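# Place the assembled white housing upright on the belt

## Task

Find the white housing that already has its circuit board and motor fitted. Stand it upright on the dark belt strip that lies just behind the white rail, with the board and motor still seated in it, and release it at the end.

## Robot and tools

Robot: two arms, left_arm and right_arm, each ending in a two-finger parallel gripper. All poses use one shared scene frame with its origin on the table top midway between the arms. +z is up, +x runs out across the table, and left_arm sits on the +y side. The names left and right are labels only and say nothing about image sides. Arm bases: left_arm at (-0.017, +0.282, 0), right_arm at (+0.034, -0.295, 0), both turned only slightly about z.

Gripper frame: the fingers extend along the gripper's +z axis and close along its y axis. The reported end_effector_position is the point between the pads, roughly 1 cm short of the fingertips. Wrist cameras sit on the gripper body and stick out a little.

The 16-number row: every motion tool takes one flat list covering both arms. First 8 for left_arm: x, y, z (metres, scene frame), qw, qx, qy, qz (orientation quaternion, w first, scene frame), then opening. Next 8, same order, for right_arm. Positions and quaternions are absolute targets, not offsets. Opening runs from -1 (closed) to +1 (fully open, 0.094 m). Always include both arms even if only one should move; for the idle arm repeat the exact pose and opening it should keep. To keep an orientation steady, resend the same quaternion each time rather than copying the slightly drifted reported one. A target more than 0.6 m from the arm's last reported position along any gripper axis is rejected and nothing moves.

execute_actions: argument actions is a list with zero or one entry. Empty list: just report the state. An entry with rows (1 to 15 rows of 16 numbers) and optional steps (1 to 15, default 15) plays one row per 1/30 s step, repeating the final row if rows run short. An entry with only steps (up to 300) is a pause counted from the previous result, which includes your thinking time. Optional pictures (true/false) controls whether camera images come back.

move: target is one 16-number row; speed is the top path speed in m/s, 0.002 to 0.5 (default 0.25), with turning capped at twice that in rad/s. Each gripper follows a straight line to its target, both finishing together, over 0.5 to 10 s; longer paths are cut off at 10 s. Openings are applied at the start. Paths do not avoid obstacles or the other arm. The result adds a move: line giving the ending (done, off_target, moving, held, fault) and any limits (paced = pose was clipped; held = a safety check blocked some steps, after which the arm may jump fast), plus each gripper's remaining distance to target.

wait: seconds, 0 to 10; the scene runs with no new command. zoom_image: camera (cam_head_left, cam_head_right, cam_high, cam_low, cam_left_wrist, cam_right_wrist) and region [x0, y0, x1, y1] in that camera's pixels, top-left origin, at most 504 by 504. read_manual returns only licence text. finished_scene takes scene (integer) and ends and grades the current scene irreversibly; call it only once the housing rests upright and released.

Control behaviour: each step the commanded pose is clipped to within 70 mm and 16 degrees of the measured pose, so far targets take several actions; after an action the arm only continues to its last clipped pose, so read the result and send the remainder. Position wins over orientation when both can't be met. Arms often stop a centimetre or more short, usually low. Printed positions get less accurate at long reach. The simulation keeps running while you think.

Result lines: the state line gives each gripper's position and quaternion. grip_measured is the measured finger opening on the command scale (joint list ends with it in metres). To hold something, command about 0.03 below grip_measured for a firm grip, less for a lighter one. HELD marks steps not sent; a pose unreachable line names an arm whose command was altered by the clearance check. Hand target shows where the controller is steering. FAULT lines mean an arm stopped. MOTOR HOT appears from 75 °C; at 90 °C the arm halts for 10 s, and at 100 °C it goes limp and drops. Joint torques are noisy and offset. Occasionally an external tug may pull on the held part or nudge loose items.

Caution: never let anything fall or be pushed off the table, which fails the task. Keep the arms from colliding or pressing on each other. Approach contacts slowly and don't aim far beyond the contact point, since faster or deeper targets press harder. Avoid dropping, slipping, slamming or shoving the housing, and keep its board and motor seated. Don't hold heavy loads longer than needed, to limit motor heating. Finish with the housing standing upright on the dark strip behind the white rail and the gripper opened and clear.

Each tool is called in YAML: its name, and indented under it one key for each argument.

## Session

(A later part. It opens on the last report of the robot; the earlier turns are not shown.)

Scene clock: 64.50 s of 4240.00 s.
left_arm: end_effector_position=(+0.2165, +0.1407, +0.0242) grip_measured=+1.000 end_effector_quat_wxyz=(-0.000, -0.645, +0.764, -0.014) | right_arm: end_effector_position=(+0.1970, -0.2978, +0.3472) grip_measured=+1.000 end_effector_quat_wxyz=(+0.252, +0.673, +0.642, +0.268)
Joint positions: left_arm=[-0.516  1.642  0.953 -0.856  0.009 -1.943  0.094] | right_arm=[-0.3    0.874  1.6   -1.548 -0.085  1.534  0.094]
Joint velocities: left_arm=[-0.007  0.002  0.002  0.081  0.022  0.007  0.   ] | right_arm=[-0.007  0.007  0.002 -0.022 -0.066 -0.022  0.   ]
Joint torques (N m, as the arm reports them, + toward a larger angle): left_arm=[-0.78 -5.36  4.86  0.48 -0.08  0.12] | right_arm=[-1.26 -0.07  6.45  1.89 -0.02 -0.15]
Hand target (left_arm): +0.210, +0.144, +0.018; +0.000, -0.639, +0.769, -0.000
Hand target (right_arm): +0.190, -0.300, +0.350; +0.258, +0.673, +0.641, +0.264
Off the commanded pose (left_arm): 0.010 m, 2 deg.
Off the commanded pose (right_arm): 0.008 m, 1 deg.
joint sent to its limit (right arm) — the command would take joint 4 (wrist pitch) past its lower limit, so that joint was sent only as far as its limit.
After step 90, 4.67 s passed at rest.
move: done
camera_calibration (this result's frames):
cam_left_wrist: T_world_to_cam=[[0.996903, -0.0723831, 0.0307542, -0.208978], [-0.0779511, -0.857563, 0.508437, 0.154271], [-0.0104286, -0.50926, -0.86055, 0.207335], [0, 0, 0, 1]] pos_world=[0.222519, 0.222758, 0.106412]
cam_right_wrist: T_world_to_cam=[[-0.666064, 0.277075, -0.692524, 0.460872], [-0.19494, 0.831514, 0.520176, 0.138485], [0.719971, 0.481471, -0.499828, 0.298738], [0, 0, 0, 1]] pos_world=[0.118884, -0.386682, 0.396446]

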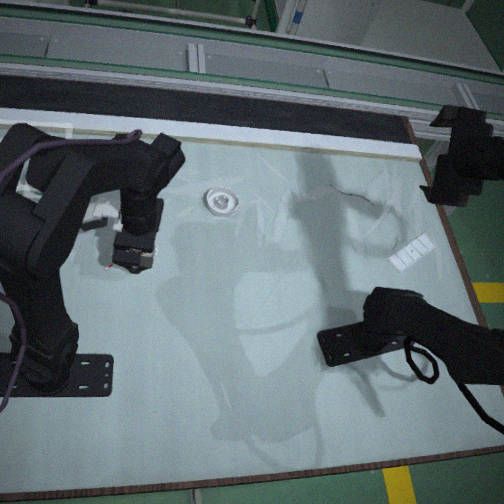

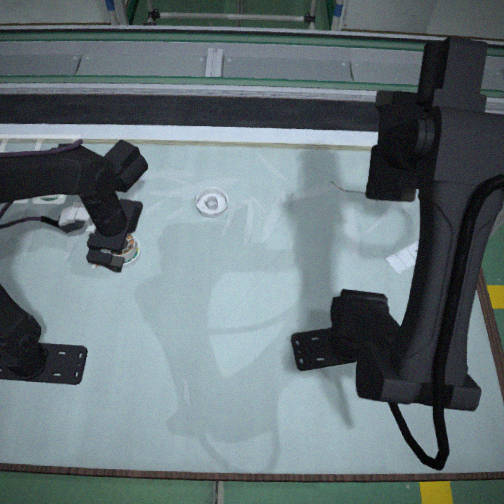

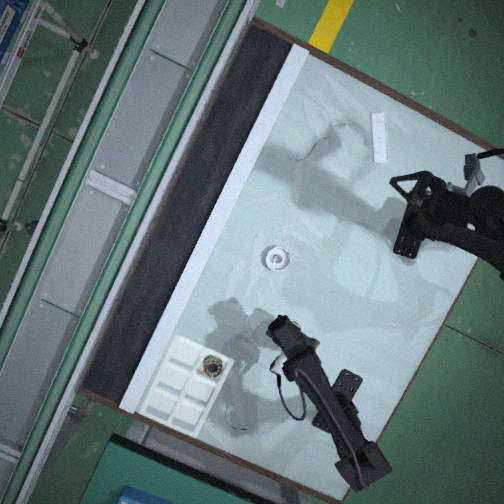

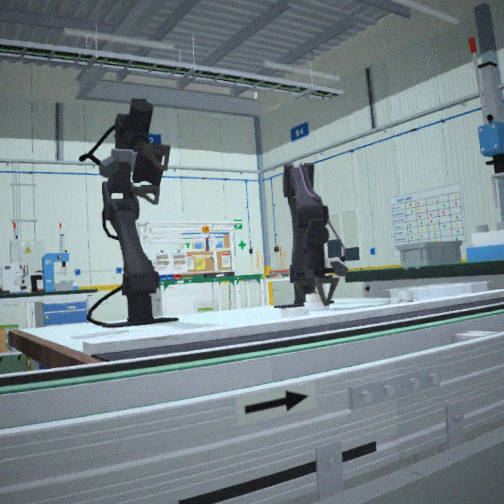

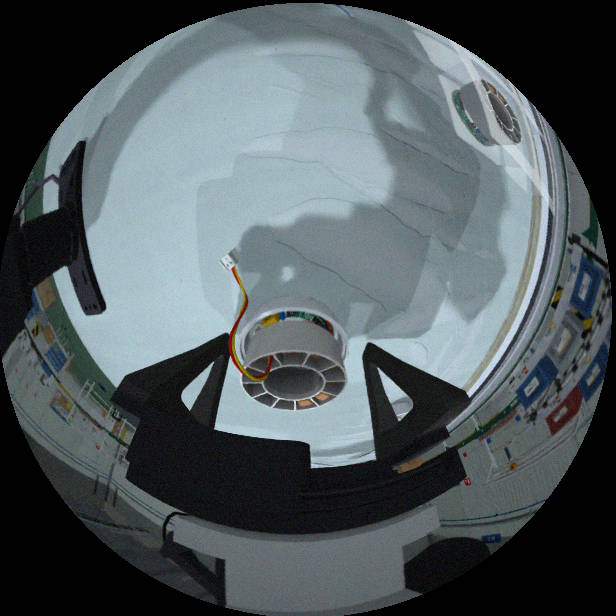

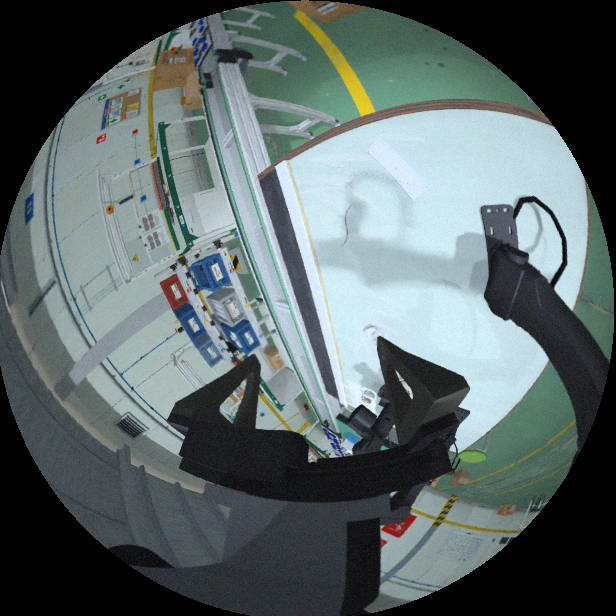

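move:
  target: [0.21,0.144,0.008,0,-0.64,0.77,0,1,0.19,-0.3,0.35,0.25,0.675,0.645,0.26,1]
  speed: 0.03

move:
  target: [0.21,0.144,0.008,0,-0.64,0.77,0,-0.2,0.19,-0.3,0.35,0.25,0.675,0.645,0.26,1]
  speed: 0.03

zoom_image:
  camera: "cam_low"
  region: [260,240,380,330]

Scene clock: 73.57 s of 4240.00 s.
left_arm: end_effector_position=(+0.2163, +0.1408, +0.0141) grip_measured=+1.000 end_effector_quat_wxyz=(-0.001, -0.645, +0.764, -0.013) | right_arm: end_effector_position=(+0.1970, -0.2976, +0.3472) grip_measured=+1.000 end_effector_quat_wxyz=(+0.252, +0.673, +0.642, +0.268)
Joint positions: left_arm=[-0.516  1.661  0.929 -0.815  0.01  -1.943  0.094] | right_arm=[-0.3    0.874  1.6   -1.548 -0.086  1.534  0.094]
Joint velocities: left_arm=[-0.002  0.002 -0.002  0.007 -0.022  0.007  0.   ] | right_arm=[ 0.002 -0.002  0.007 -0.022 -0.037 -0.007  0.   ]
Joint torques (N m, as the arm reports them, + toward a larger angle): left_arm=[-0.77 -5.38  4.77  0.49 -0.09  0.12] | right_arm=[-1.26 -0.07  6.44  1.88 -0.02 -0.15]
Hand target (left_arm): +0.210, +0.144, +0.008; -0.000, -0.639, +0.769, +0.000
Hand target (right_arm): +0.190, -0.300, +0.350; +0.258, +0.673, +0.641, +0.264
Off the commanded pose (left_arm): 0.009 m, 2 deg.
Off the commanded pose (right_arm): 0.008 m, 1 deg.
joint sent to its limit (right arm) — the command would take joint 4 (wrist pitch) past its lower limit, so that joint was sent only as far as its limit.
After step 90, 5.17 s passed at rest.
move: done
camera_calibration (this result's frames):
cam_left_wrist: T_world_to_cam=[[0.996957, -0.0724123, 0.028881, -0.208368], [-0.0770287, -0.857896, 0.508017, 0.159321], [-0.0120097, -0.508695, -0.860863, 0.198936], [0, 0, 0, 1]] pos_world=[0.222395, 0.22279, 0.0963371]
cam_right_wrist: T_world_to_cam=[[-0.666162, 0.277112, -0.692414, 0.460839], [-0.195407, 0.831124, 0.520624, 0.13819], [0.719753, 0.482122, -0.499513, 0.298799], [0, 0, 0, 1]] pos_world=[0.118935, -0.386615, 0.3964]

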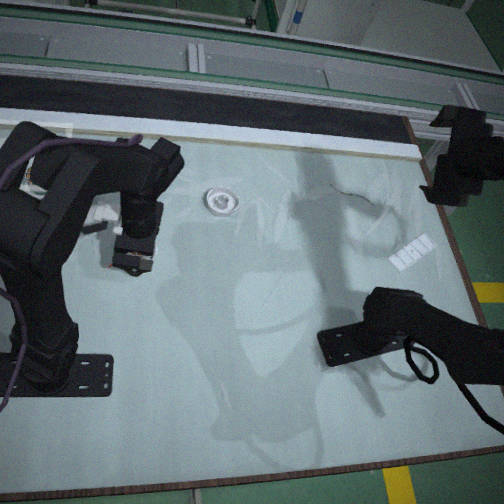

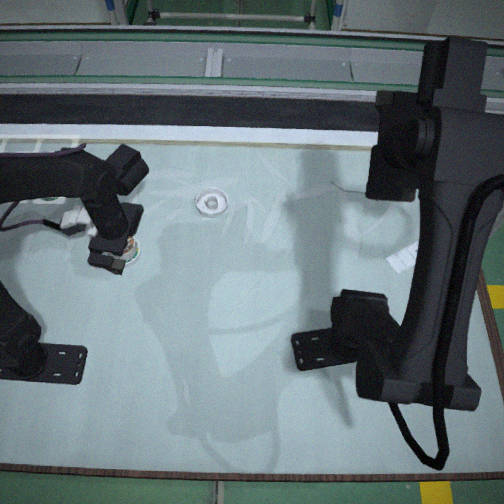

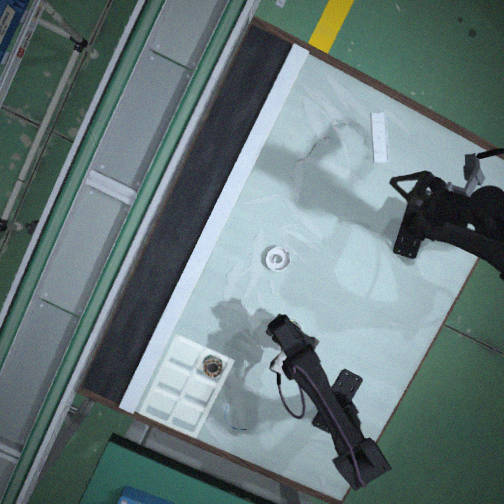

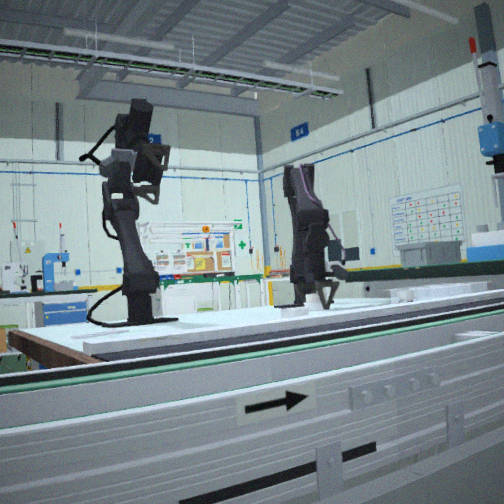

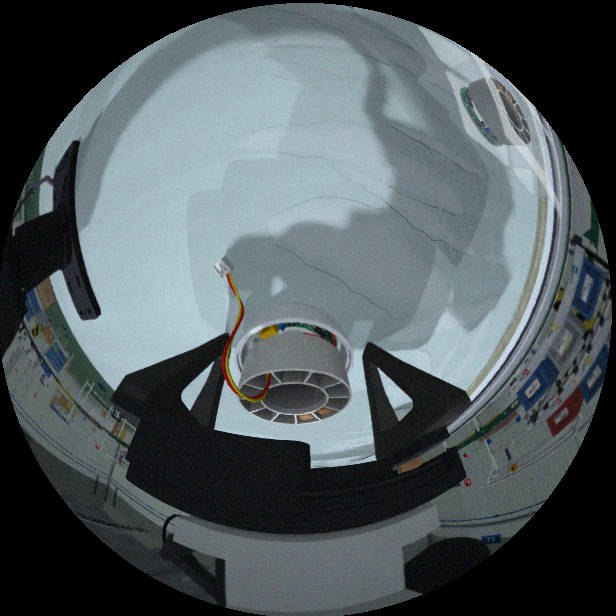

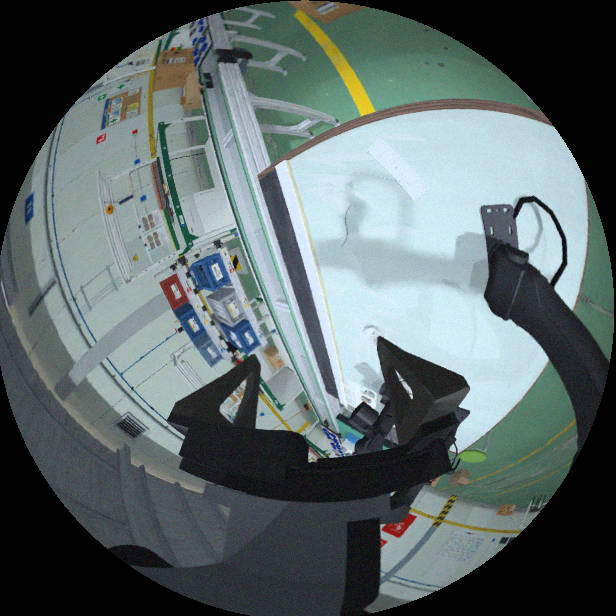

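Scene clock: 74.30 s of 4240.00 s.
left_arm: end_effector_position=(+0.2167, +0.1403, +0.0141) grip_measured=+0.388 end_effector_quat_wxyz=(-0.001, -0.645, +0.764, -0.014) | right_arm: end_effector_position=(+0.1970, -0.2976, +0.3472) grip_measured=+1.000 end_effector_quat_wxyz=(+0.252, +0.673, +0.642, +0.268)
Joint positions: left_arm=[-0.516  1.661  0.929 -0.812  0.011 -1.943  0.065] | right_arm=[-0.3    0.874  1.6   -1.548 -0.086  1.534  0.094]
Joint velocities: left_arm=[-0.007 -0.002  0.002 -0.022 -0.007 -0.051 -0.   ] | right_arm=[-0.007 -0.007 -0.017  0.081  0.051 -0.007  0.   ]
Joint torques (N m, as the arm reports them, + toward a larger angle): left_arm=[-0.76 -5.44  4.78  0.5  -0.1   0.12] | right_arm=[-1.27 -0.07  6.48  1.9  -0.01 -0.15]
Hand target (left_arm): +0.210, +0.144, +0.008; -0.000, -0.639, +0.769, +0.000
Hand target (right_arm): +0.190, -0.300, +0.350; +0.258, +0.673, +0.641, +0.264
Off the commanded pose (left_arm): 0.010 m, 2 deg.
Off the commanded pose (right_arm): 0.008 m, 1 deg.
joint sent to its limit (right arm) — the command would take joint 4 (wrist pitch) past its lower limit, so that joint was sent only as far as its limit.
move: done
camera_calibration (this result's frames):
cam_left_wrist: T_world_to_cam=[[0.996914, -0.0723773, 0.0304056, -0.208801], [-0.0777521, -0.856795, 0.509762, 0.158918], [-0.0108438, -0.510553, -0.859778, 0.198709], [0, 0, 0, 1]] pos_world=[0.222667, 0.222499, 0.0961843]
cam_right_wrist: T_world_to_cam=[[-0.666211, 0.277131, -0.692359, 0.460822], [-0.19564, 0.830929, 0.520848, 0.138042], [0.719644, 0.482448, -0.499356, 0.298829], [0, 0, 0, 1]] pos_world=[0.11896, -0.386581, 0.396377]

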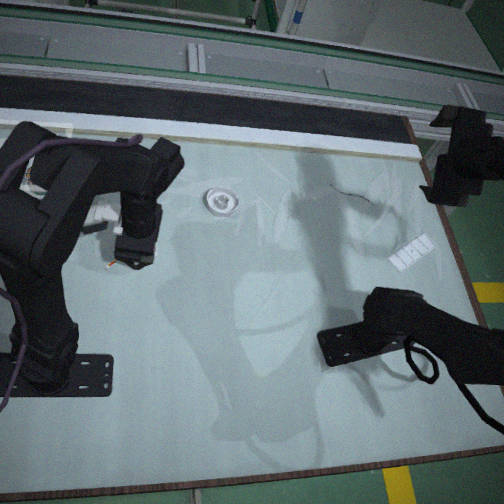

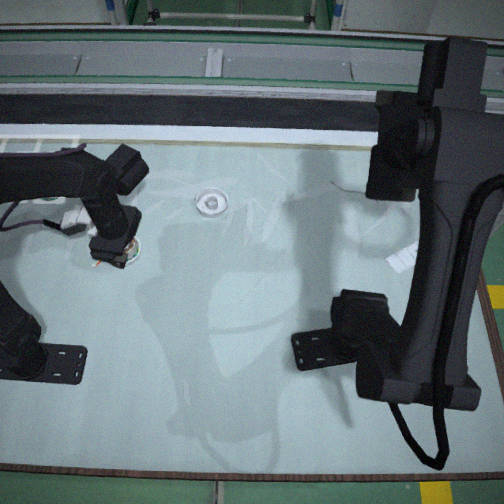

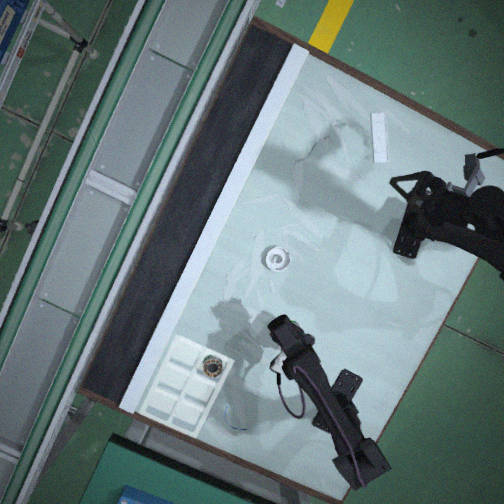

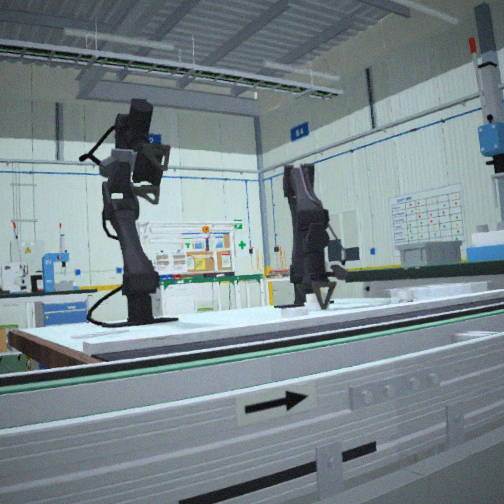

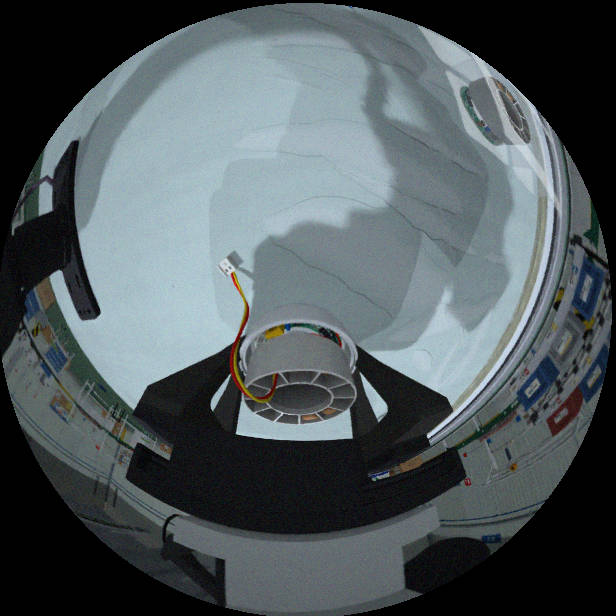

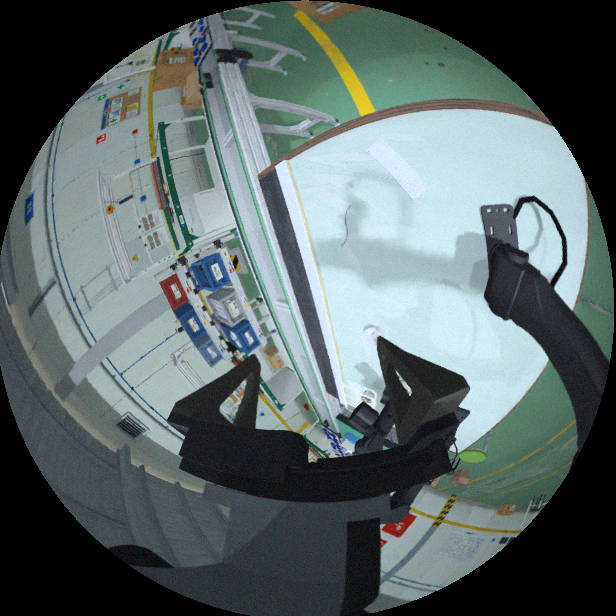

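Region (260, 240, 380, 330) of cam_low's 504x504 image, scaled by 4.200, with more detail than that image has; it fills the top 378 rows of this view, and the rest is white.

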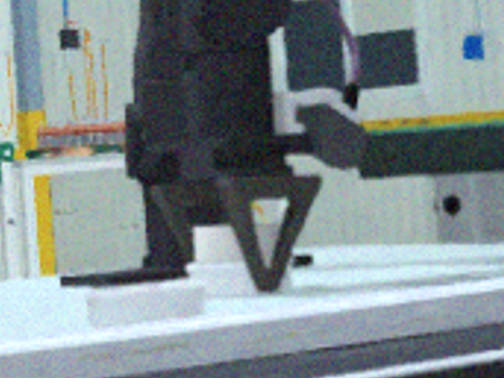

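move:
  target: [0.21,0.144,0.008,0,-0.64,0.77,0,1,0.19,-0.3,0.35,0.25,0.675,0.645,0.26,1]

move:
  target: [0.21,0.144,0.13,0,-0.64,0.77,0,1,0.19,-0.3,0.35,0.25,0.675,0.645,0.26,1]
  speed: 0.1

move:
  target: [0.16,0.175,0.075,0.368,0.255,0.888,-0.106,1,0.19,-0.3,0.35,0.25,0.675,0.645,0.26,1]
  speed: 0.1

Scene clock: 94.23 s of 4240.00 s.
left_arm: end_effector_position=(+0.2169, +0.1401, +0.0141) grip_measured=+1.000 end_effector_quat_wxyz=(-0.001, -0.645, +0.764, -0.015) | right_arm: end_effector_position=(+0.1970, -0.2976, +0.3472) grip_measured=+1.000 end_effector_quat_wxyz=(+0.252, +0.673, +0.642, +0.268)
Joint positions: left_arm=[-0.516  1.661  0.929 -0.811  0.011 -1.943  0.094] | right_arm=[-0.3    0.874  1.6   -1.548 -0.086  1.534  0.094]
Joint velocities: left_arm=[-0.012 -0.007  0.022  0.11  -0.022  0.051  0.   ] | right_arm=[-0.007 -0.012 -0.017 -0.081 -0.007  0.066  0.   ]
Joint torques (N m, as the arm reports them, + toward a larger angle): left_arm=[-0.77 -5.45  4.8   0.48 -0.1   0.12] | right_arm=[-1.24 -0.08  6.42  1.9  -0.01 -0.16]
Hand target (left_arm): +0.210, +0.144, +0.008; -0.000, -0.639, +0.769, -0.000
Hand target (right_arm): +0.190, -0.300, +0.350; +0.258, +0.673, +0.641, +0.264
Off the commanded pose (left_arm): 0.010 m, 2 deg.
Off the commanded pose (right_arm): 0.008 m, 1 deg.
joint sent to its limit (right arm) — the command would take joint 4 (wrist pitch) past its lower limit, so that joint was sent only as far as its limit.
After step 90, 16.23 s passed at rest.
move: done
camera_calibration (this result's frames):
cam_left_wrist: T_world_to_cam=[[0.996879, -0.0723533, 0.0315942, -0.209121], [-0.0783281, -0.856226, 0.510629, 0.158751], [-0.00989391, -0.511509, -0.859221, 0.198512], [0, 0, 0, 1]] pos_world=[0.222867, 0.222337, 0.0961102]
cam_right_wrist: T_world_to_cam=[[-0.666211, 0.277131, -0.692359, 0.460822], [-0.19564, 0.830929, 0.520848, 0.138042], [0.719644, 0.482448, -0.499356, 0.298829], [0, 0, 0, 1]] pos_world=[0.11896, -0.386581, 0.396377]

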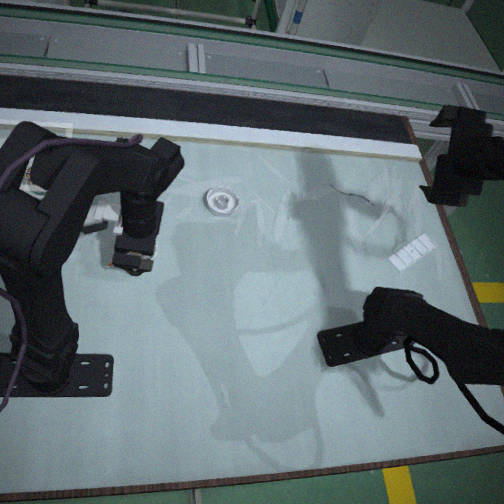

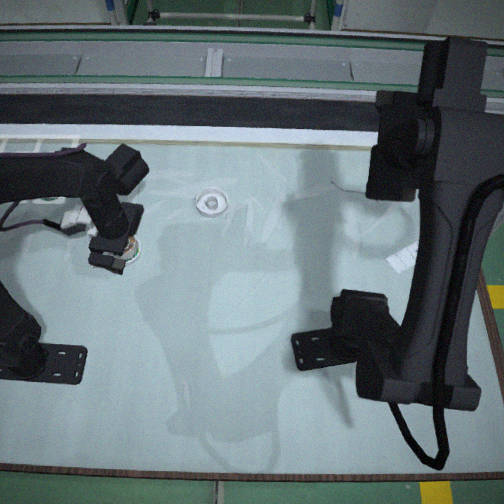

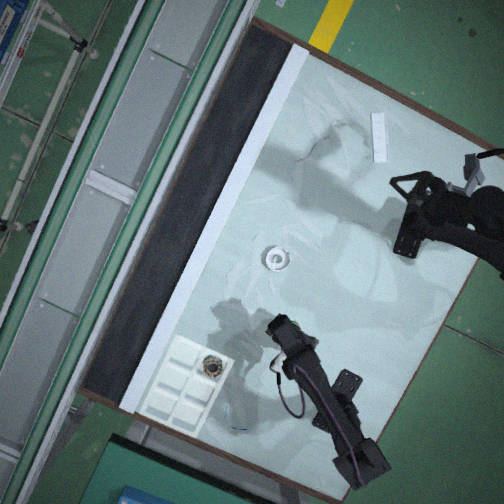

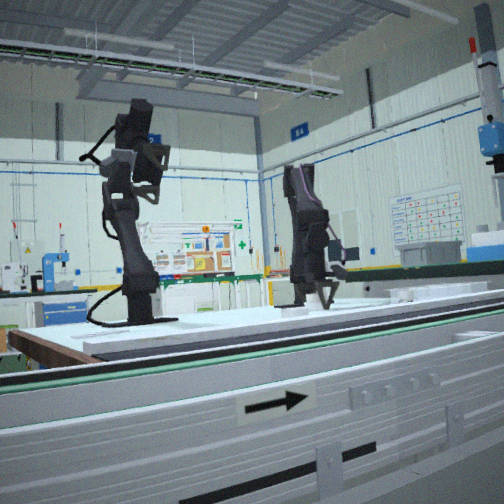

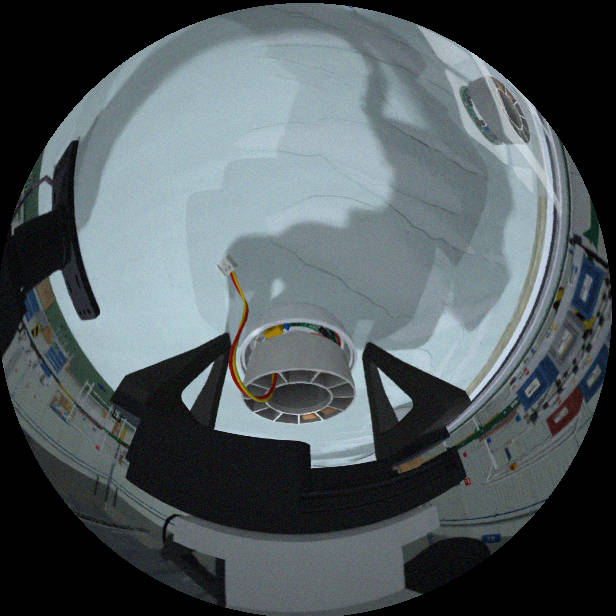

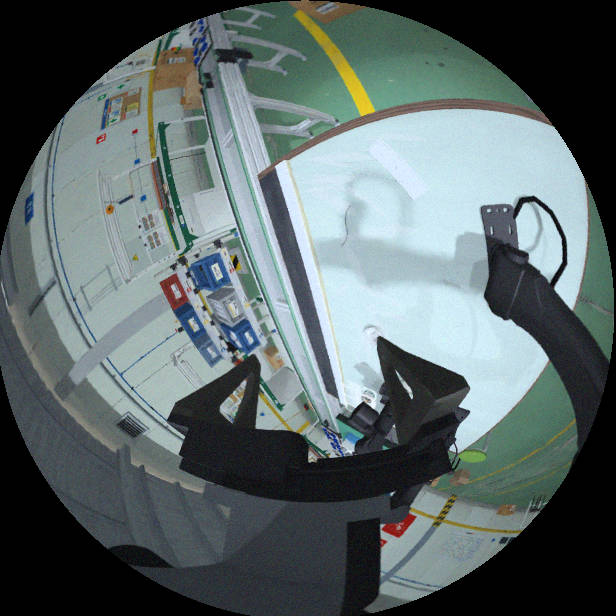

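Scene clock: 96.00 s of 4240.00 s.
left_arm: end_effector_position=(+0.2091, +0.1447, +0.1206) grip_measured=+1.000 end_effector_quat_wxyz=(-0.008, -0.645, +0.764, +0.006) | right_arm: end_effector_position=(+0.1970, -0.2975, +0.3472) grip_measured=+1.000 end_effector_quat_wxyz=(+0.252, +0.673, +0.642, +0.268)
Joint positions: left_arm=[-0.516  1.557  1.262 -1.293  0.012 -1.942  0.094] | right_arm=[-0.3    0.874  1.6   -1.548 -0.087  1.534  0.094]
Joint velocities: left_arm=[ 0.002 -0.007  0.002 -0.139  0.007  0.066  0.   ] | right_arm=[ 0.007  0.007  0.007  0.022 -0.081 -0.081  0.   ]
Joint torques (N m, as the arm reports them, + toward a larger angle): left_arm=[-0.8  -6.43  8.97  0.18 -0.11  0.11] | right_arm=[-1.25 -0.06  6.44  1.89 -0.01 -0.15]
Hand target (left_arm): +0.210, +0.144, +0.130; +0.000, -0.639, +0.769, -0.000
Hand target (right_arm): +0.190, -0.300, +0.350; +0.258, +0.673, +0.641, +0.264
Off the commanded pose (left_arm): 0.010 m, 1 deg.
Off the commanded pose (right_arm): 0.008 m, 1 deg.
joint sent to its limit (right arm) — the command would take joint 4 (wrist pitch) past its lower limit, so that joint was sent only as far as its limit.
move: done
camera_calibration (this result's frames):
cam_left_wrist: T_world_to_cam=[[0.997297, -0.0729989, -0.00839443, -0.199468], [-0.0593484, -0.867583, 0.493738, 0.107484], [-0.0433252, -0.491905, -0.86957, 0.297664], [0, 0, 0, 1]] pos_world=[0.218204, 0.225112, 0.204097]
cam_right_wrist: T_world_to_cam=[[-0.66626, 0.27715, -0.692304, 0.460805], [-0.195873, 0.830733, 0.521072, 0.137894], [0.719535, 0.482773, -0.499199, 0.29886], [0, 0, 0, 1]] pos_world=[0.118986, -0.386547, 0.396354]

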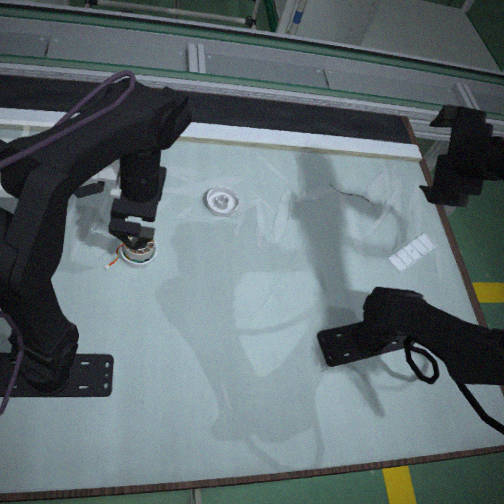

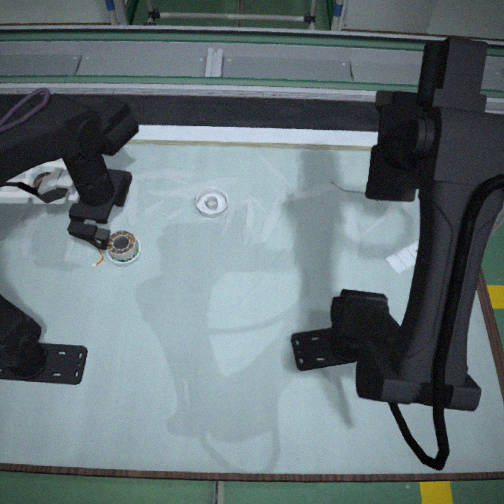

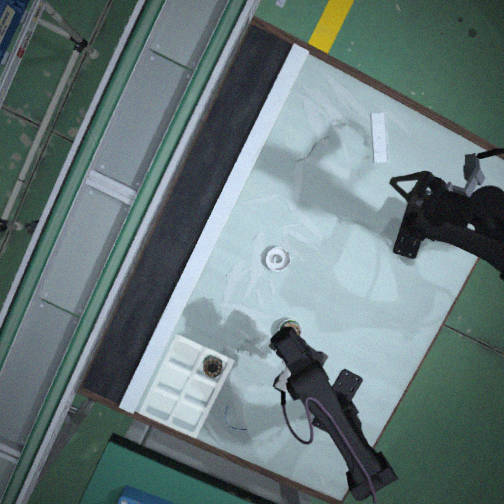

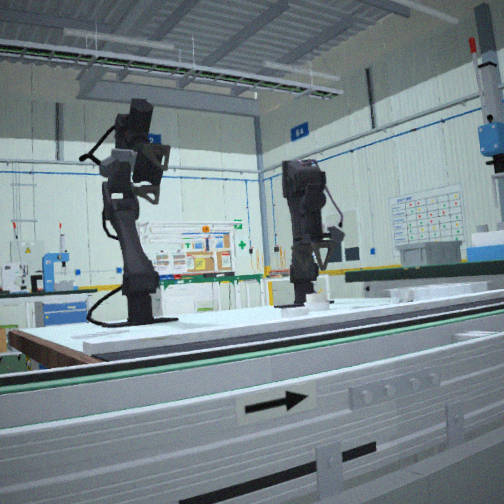

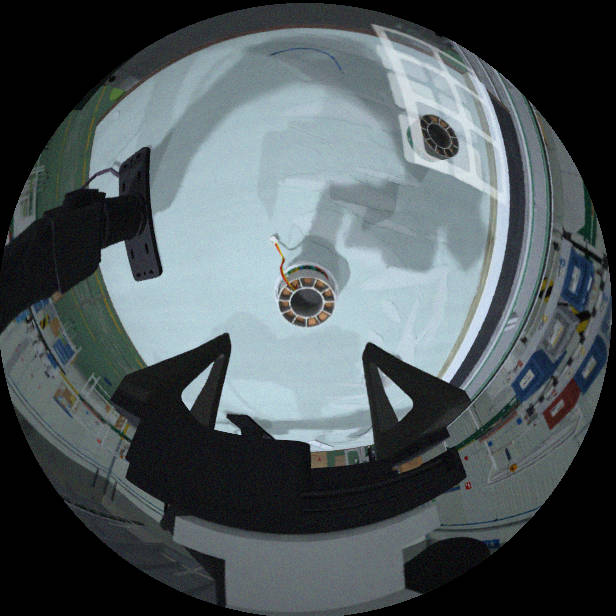

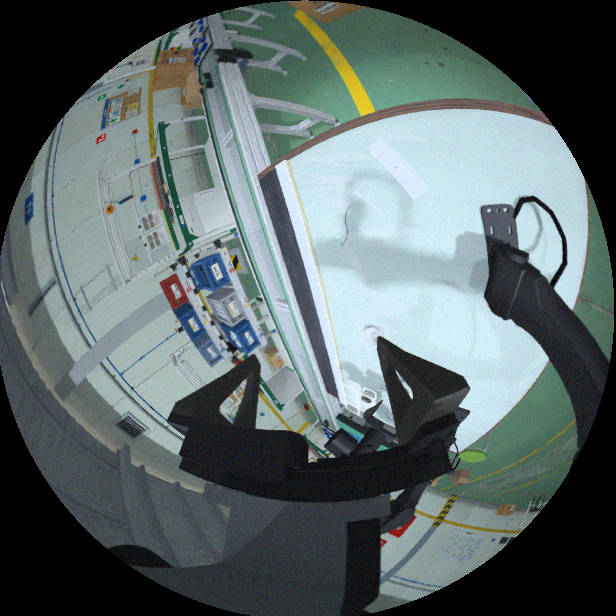

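Scene clock: 106.43 s of 4240.00 s.
left_arm: end_effector_position=(+0.1624, +0.1734, +0.0762) grip_measured=+1.000 end_effector_quat_wxyz=(+0.353, +0.217, +0.905, -0.099) | right_arm: end_effector_position=(+0.1970, -0.2974, +0.3472) grip_measured=+1.000 end_effector_quat_wxyz=(+0.252, +0.673, +0.642, +0.269)
Joint positions: left_arm=[-0.575  0.497  0.311 -0.636 -0.061 -0.105  0.094] | right_arm=[-0.3    0.874  1.6   -1.548 -0.087  1.534  0.094]
Joint velocities: left_arm=[ 0.022 -0.002 -0.002 -0.007 -0.022 -0.037  0.   ] | right_arm=[-0.007 -0.002 -0.007 -0.022 -0.022  0.007  0.   ]
Joint torques (N m, as the arm reports them, + toward a larger angle): left_arm=[ 0.79 -0.61  6.56  2.06  0.04  0.15] | right_arm=[-1.25 -0.01  6.45  1.89 -0.01 -0.15]
Hand target (left_arm): +0.163, +0.174, +0.075; +0.359, +0.219, +0.902, -0.101
Hand target (right_arm): +0.191, -0.300, +0.350; +0.257, +0.673, +0.641, +0.264
Off the commanded pose (left_arm): 0.003 m, 5 deg.
Off the commanded pose (right_arm): 0.008 m, 1 deg.
joint sent to its limit (right arm) — the command would take joint 4 (wrist pitch) past its lower limit, so that joint was sent only as far as its limit.
move: off_target (left_arm; path cut at 10 s)
camera_calibration (this result's frames):
cam_left_wrist: T_world_to_cam=[[-0.40506, -0.908753, 0.100467, 0.213175], [-0.898065, 0.374852, -0.230142, 0.127392], [0.171482, -0.183447, -0.967957, 0.190317], [0, 0, 0, 1]] pos_world=[0.168119, 0.180884, 0.19212]
cam_right_wrist: T_world_to_cam=[[-0.666359, 0.277187, -0.692194, 0.460771], [-0.196339, 0.830342, 0.52152, 0.137599], [0.719317, 0.483424, -0.498883, 0.29892], [0, 0, 0, 1]] pos_world=[0.119037, -0.386479, 0.396309]

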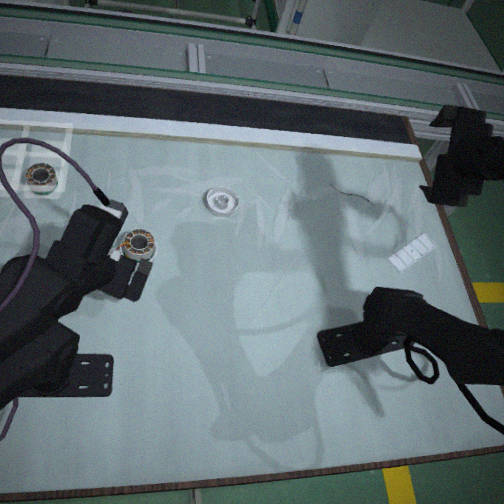

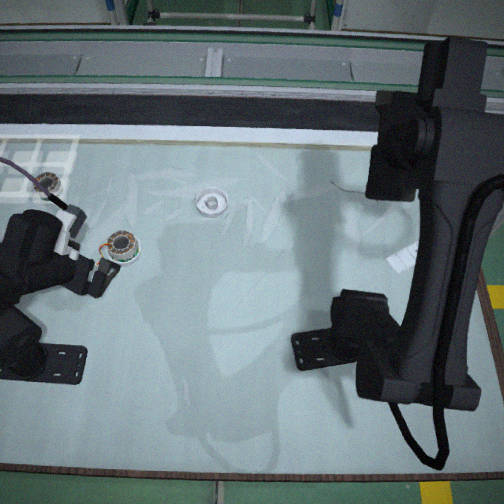

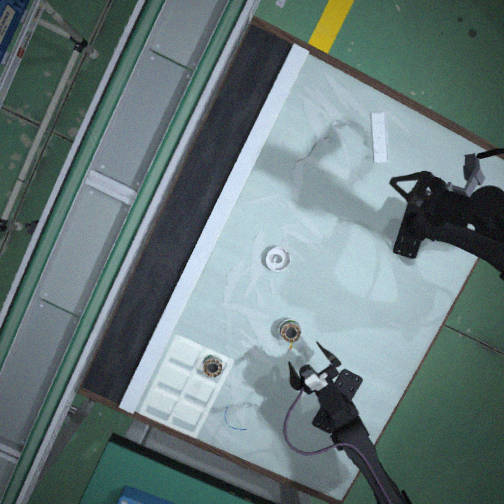

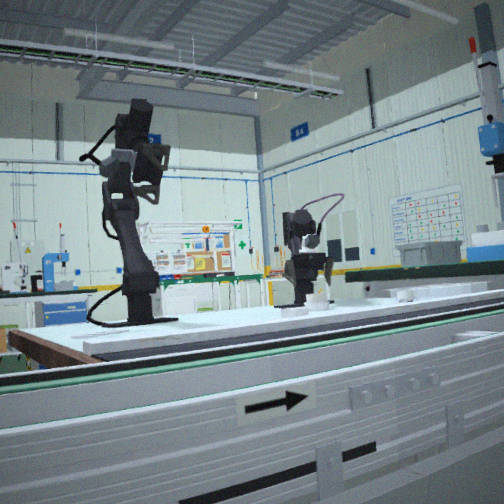

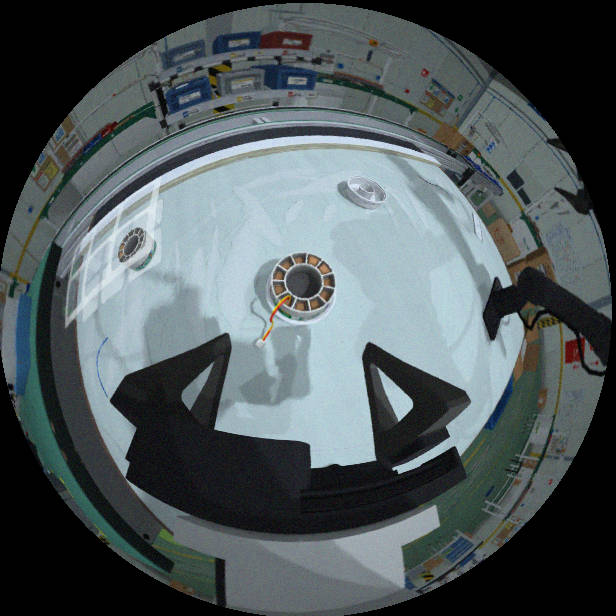

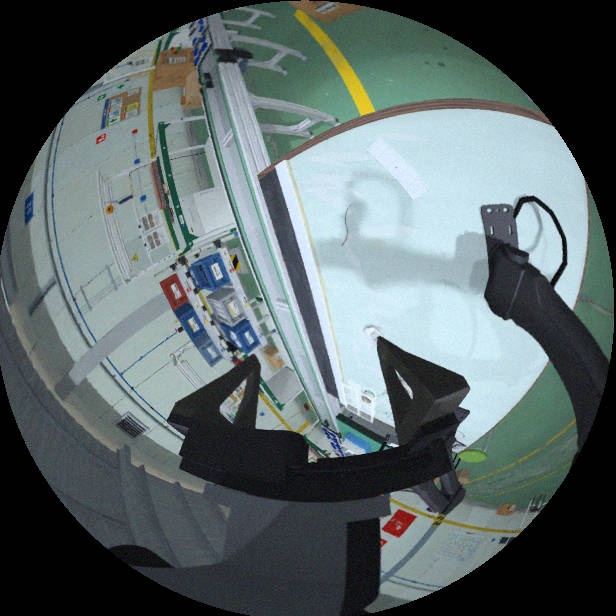

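move:
  target: [0.213,0.143,0.012,0.368,0.255,0.888,-0.106,1,0.19,-0.3,0.35,0.25,0.675,0.645,0.26,1]
  speed: 0.04

zoom_image:
  camera: "cam_low"
  region: [260,240,380,330]

Scene clock: 117.27 s of 4240.00 s.
left_arm: end_effector_position=(+0.2181, +0.1379, +0.0197) grip_measured=+1.000 end_effector_quat_wxyz=(+0.376, +0.253, +0.885, -0.109) | right_arm: end_effector_position=(+0.1970, -0.2974, +0.3472) grip_measured=+1.000 end_effector_quat_wxyz=(+0.252, +0.673, +0.642, +0.269)
Joint positions: left_arm=[-0.521  1.117  0.169  0.182  0.01   0.006  0.094] | right_arm=[-0.3    0.874  1.6   -1.548 -0.087  1.534  0.094]
Joint velocities: left_arm=[ 0.007 -0.012 -0.007  0.037  0.051 -0.022  0.   ] | right_arm=[-0.032  0.027  0.002 -0.022 -0.051 -0.037  0.   ]
Joint torques (N m, as the arm reports them, + toward a larger angle): left_arm=[ 0.7  -1.3   4.91  2.14  0.08  0.13] | right_arm=[-1.23 -0.09  6.44  1.88 -0.01 -0.15]
Hand target (left_arm): +0.213, +0.142, +0.012; +0.368, +0.254, +0.888, -0.107
Hand target (right_arm): +0.190, -0.300, +0.350; +0.258, +0.673, +0.641, +0.264
Off the commanded pose (left_arm): 0.011 m, 1 deg.
Off the commanded pose (right_arm): 0.008 m, 1 deg.
joint sent to its limit (right arm) — the command would take joint 4 (wrist pitch) past its lower limit, so that joint was sent only as far as its limit.
After step 90, 5.07 s passed at rest.
move: off_target (left_arm)
camera_calibration (this result's frames):
cam_left_wrist: T_world_to_cam=[[-0.476639, -0.875442, 0.0801064, 0.220622], [-0.852576, 0.43812, -0.284893, 0.16021], [0.214311, -0.204088, -0.955206, 0.112828], [0, 0, 0, 1]] pos_world=[0.217568, 0.145977, 0.135743]
cam_right_wrist: T_world_to_cam=[[-0.666359, 0.277187, -0.692194, 0.460771], [-0.196339, 0.830342, 0.52152, 0.137599], [0.719317, 0.483424, -0.498883, 0.29892], [0, 0, 0, 1]] pos_world=[0.119037, -0.386479, 0.396309]

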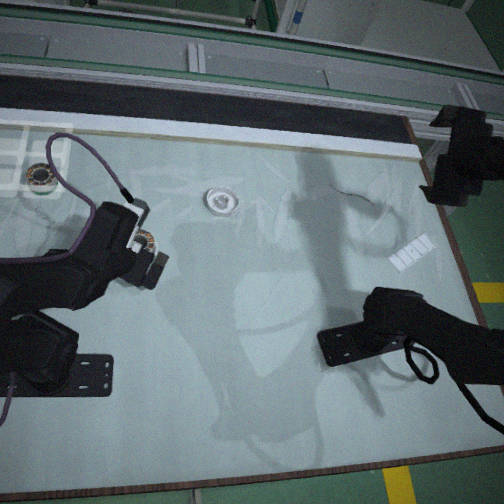

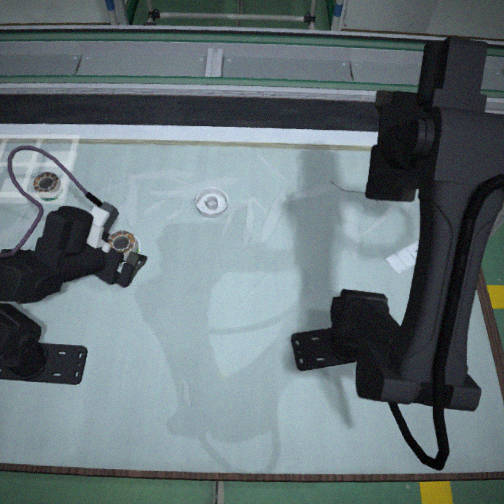

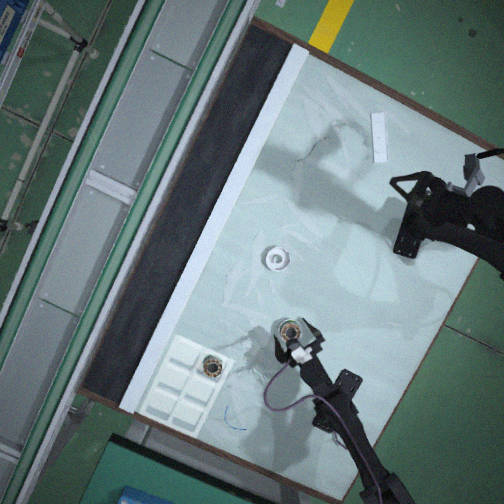

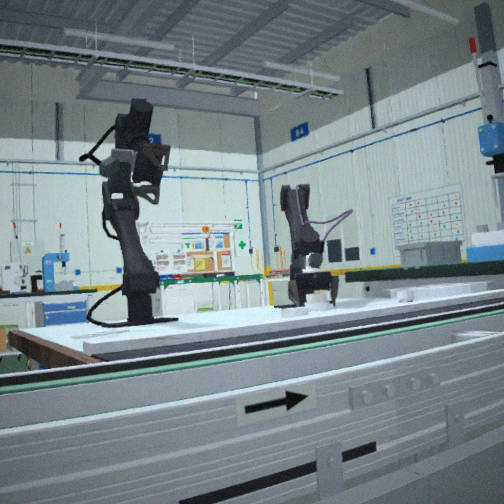

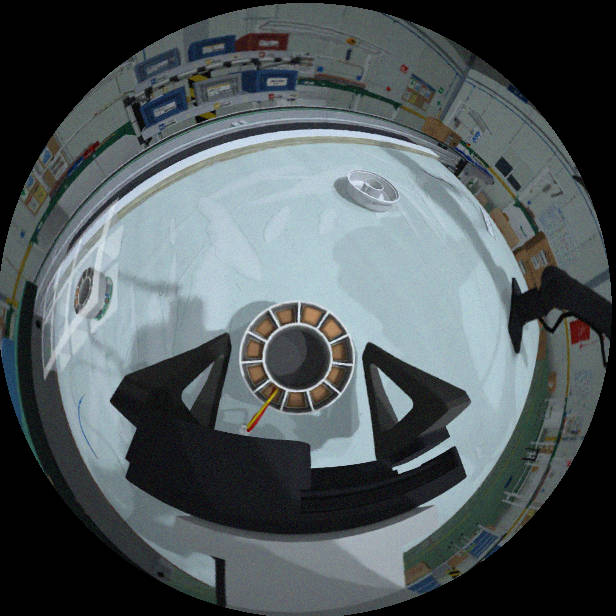

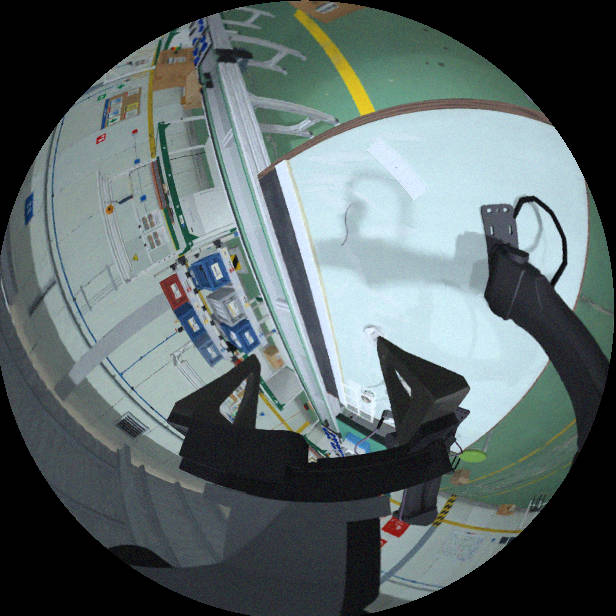

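Region (260, 240, 380, 330) of cam_low's 504x504 image, scaled by 4.200, with more detail than that image has; it fills the top 378 rows of this view, and the rest is white.

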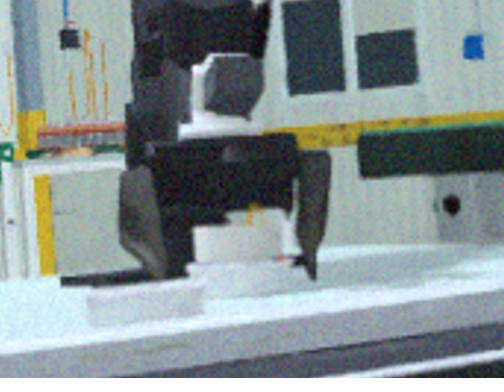

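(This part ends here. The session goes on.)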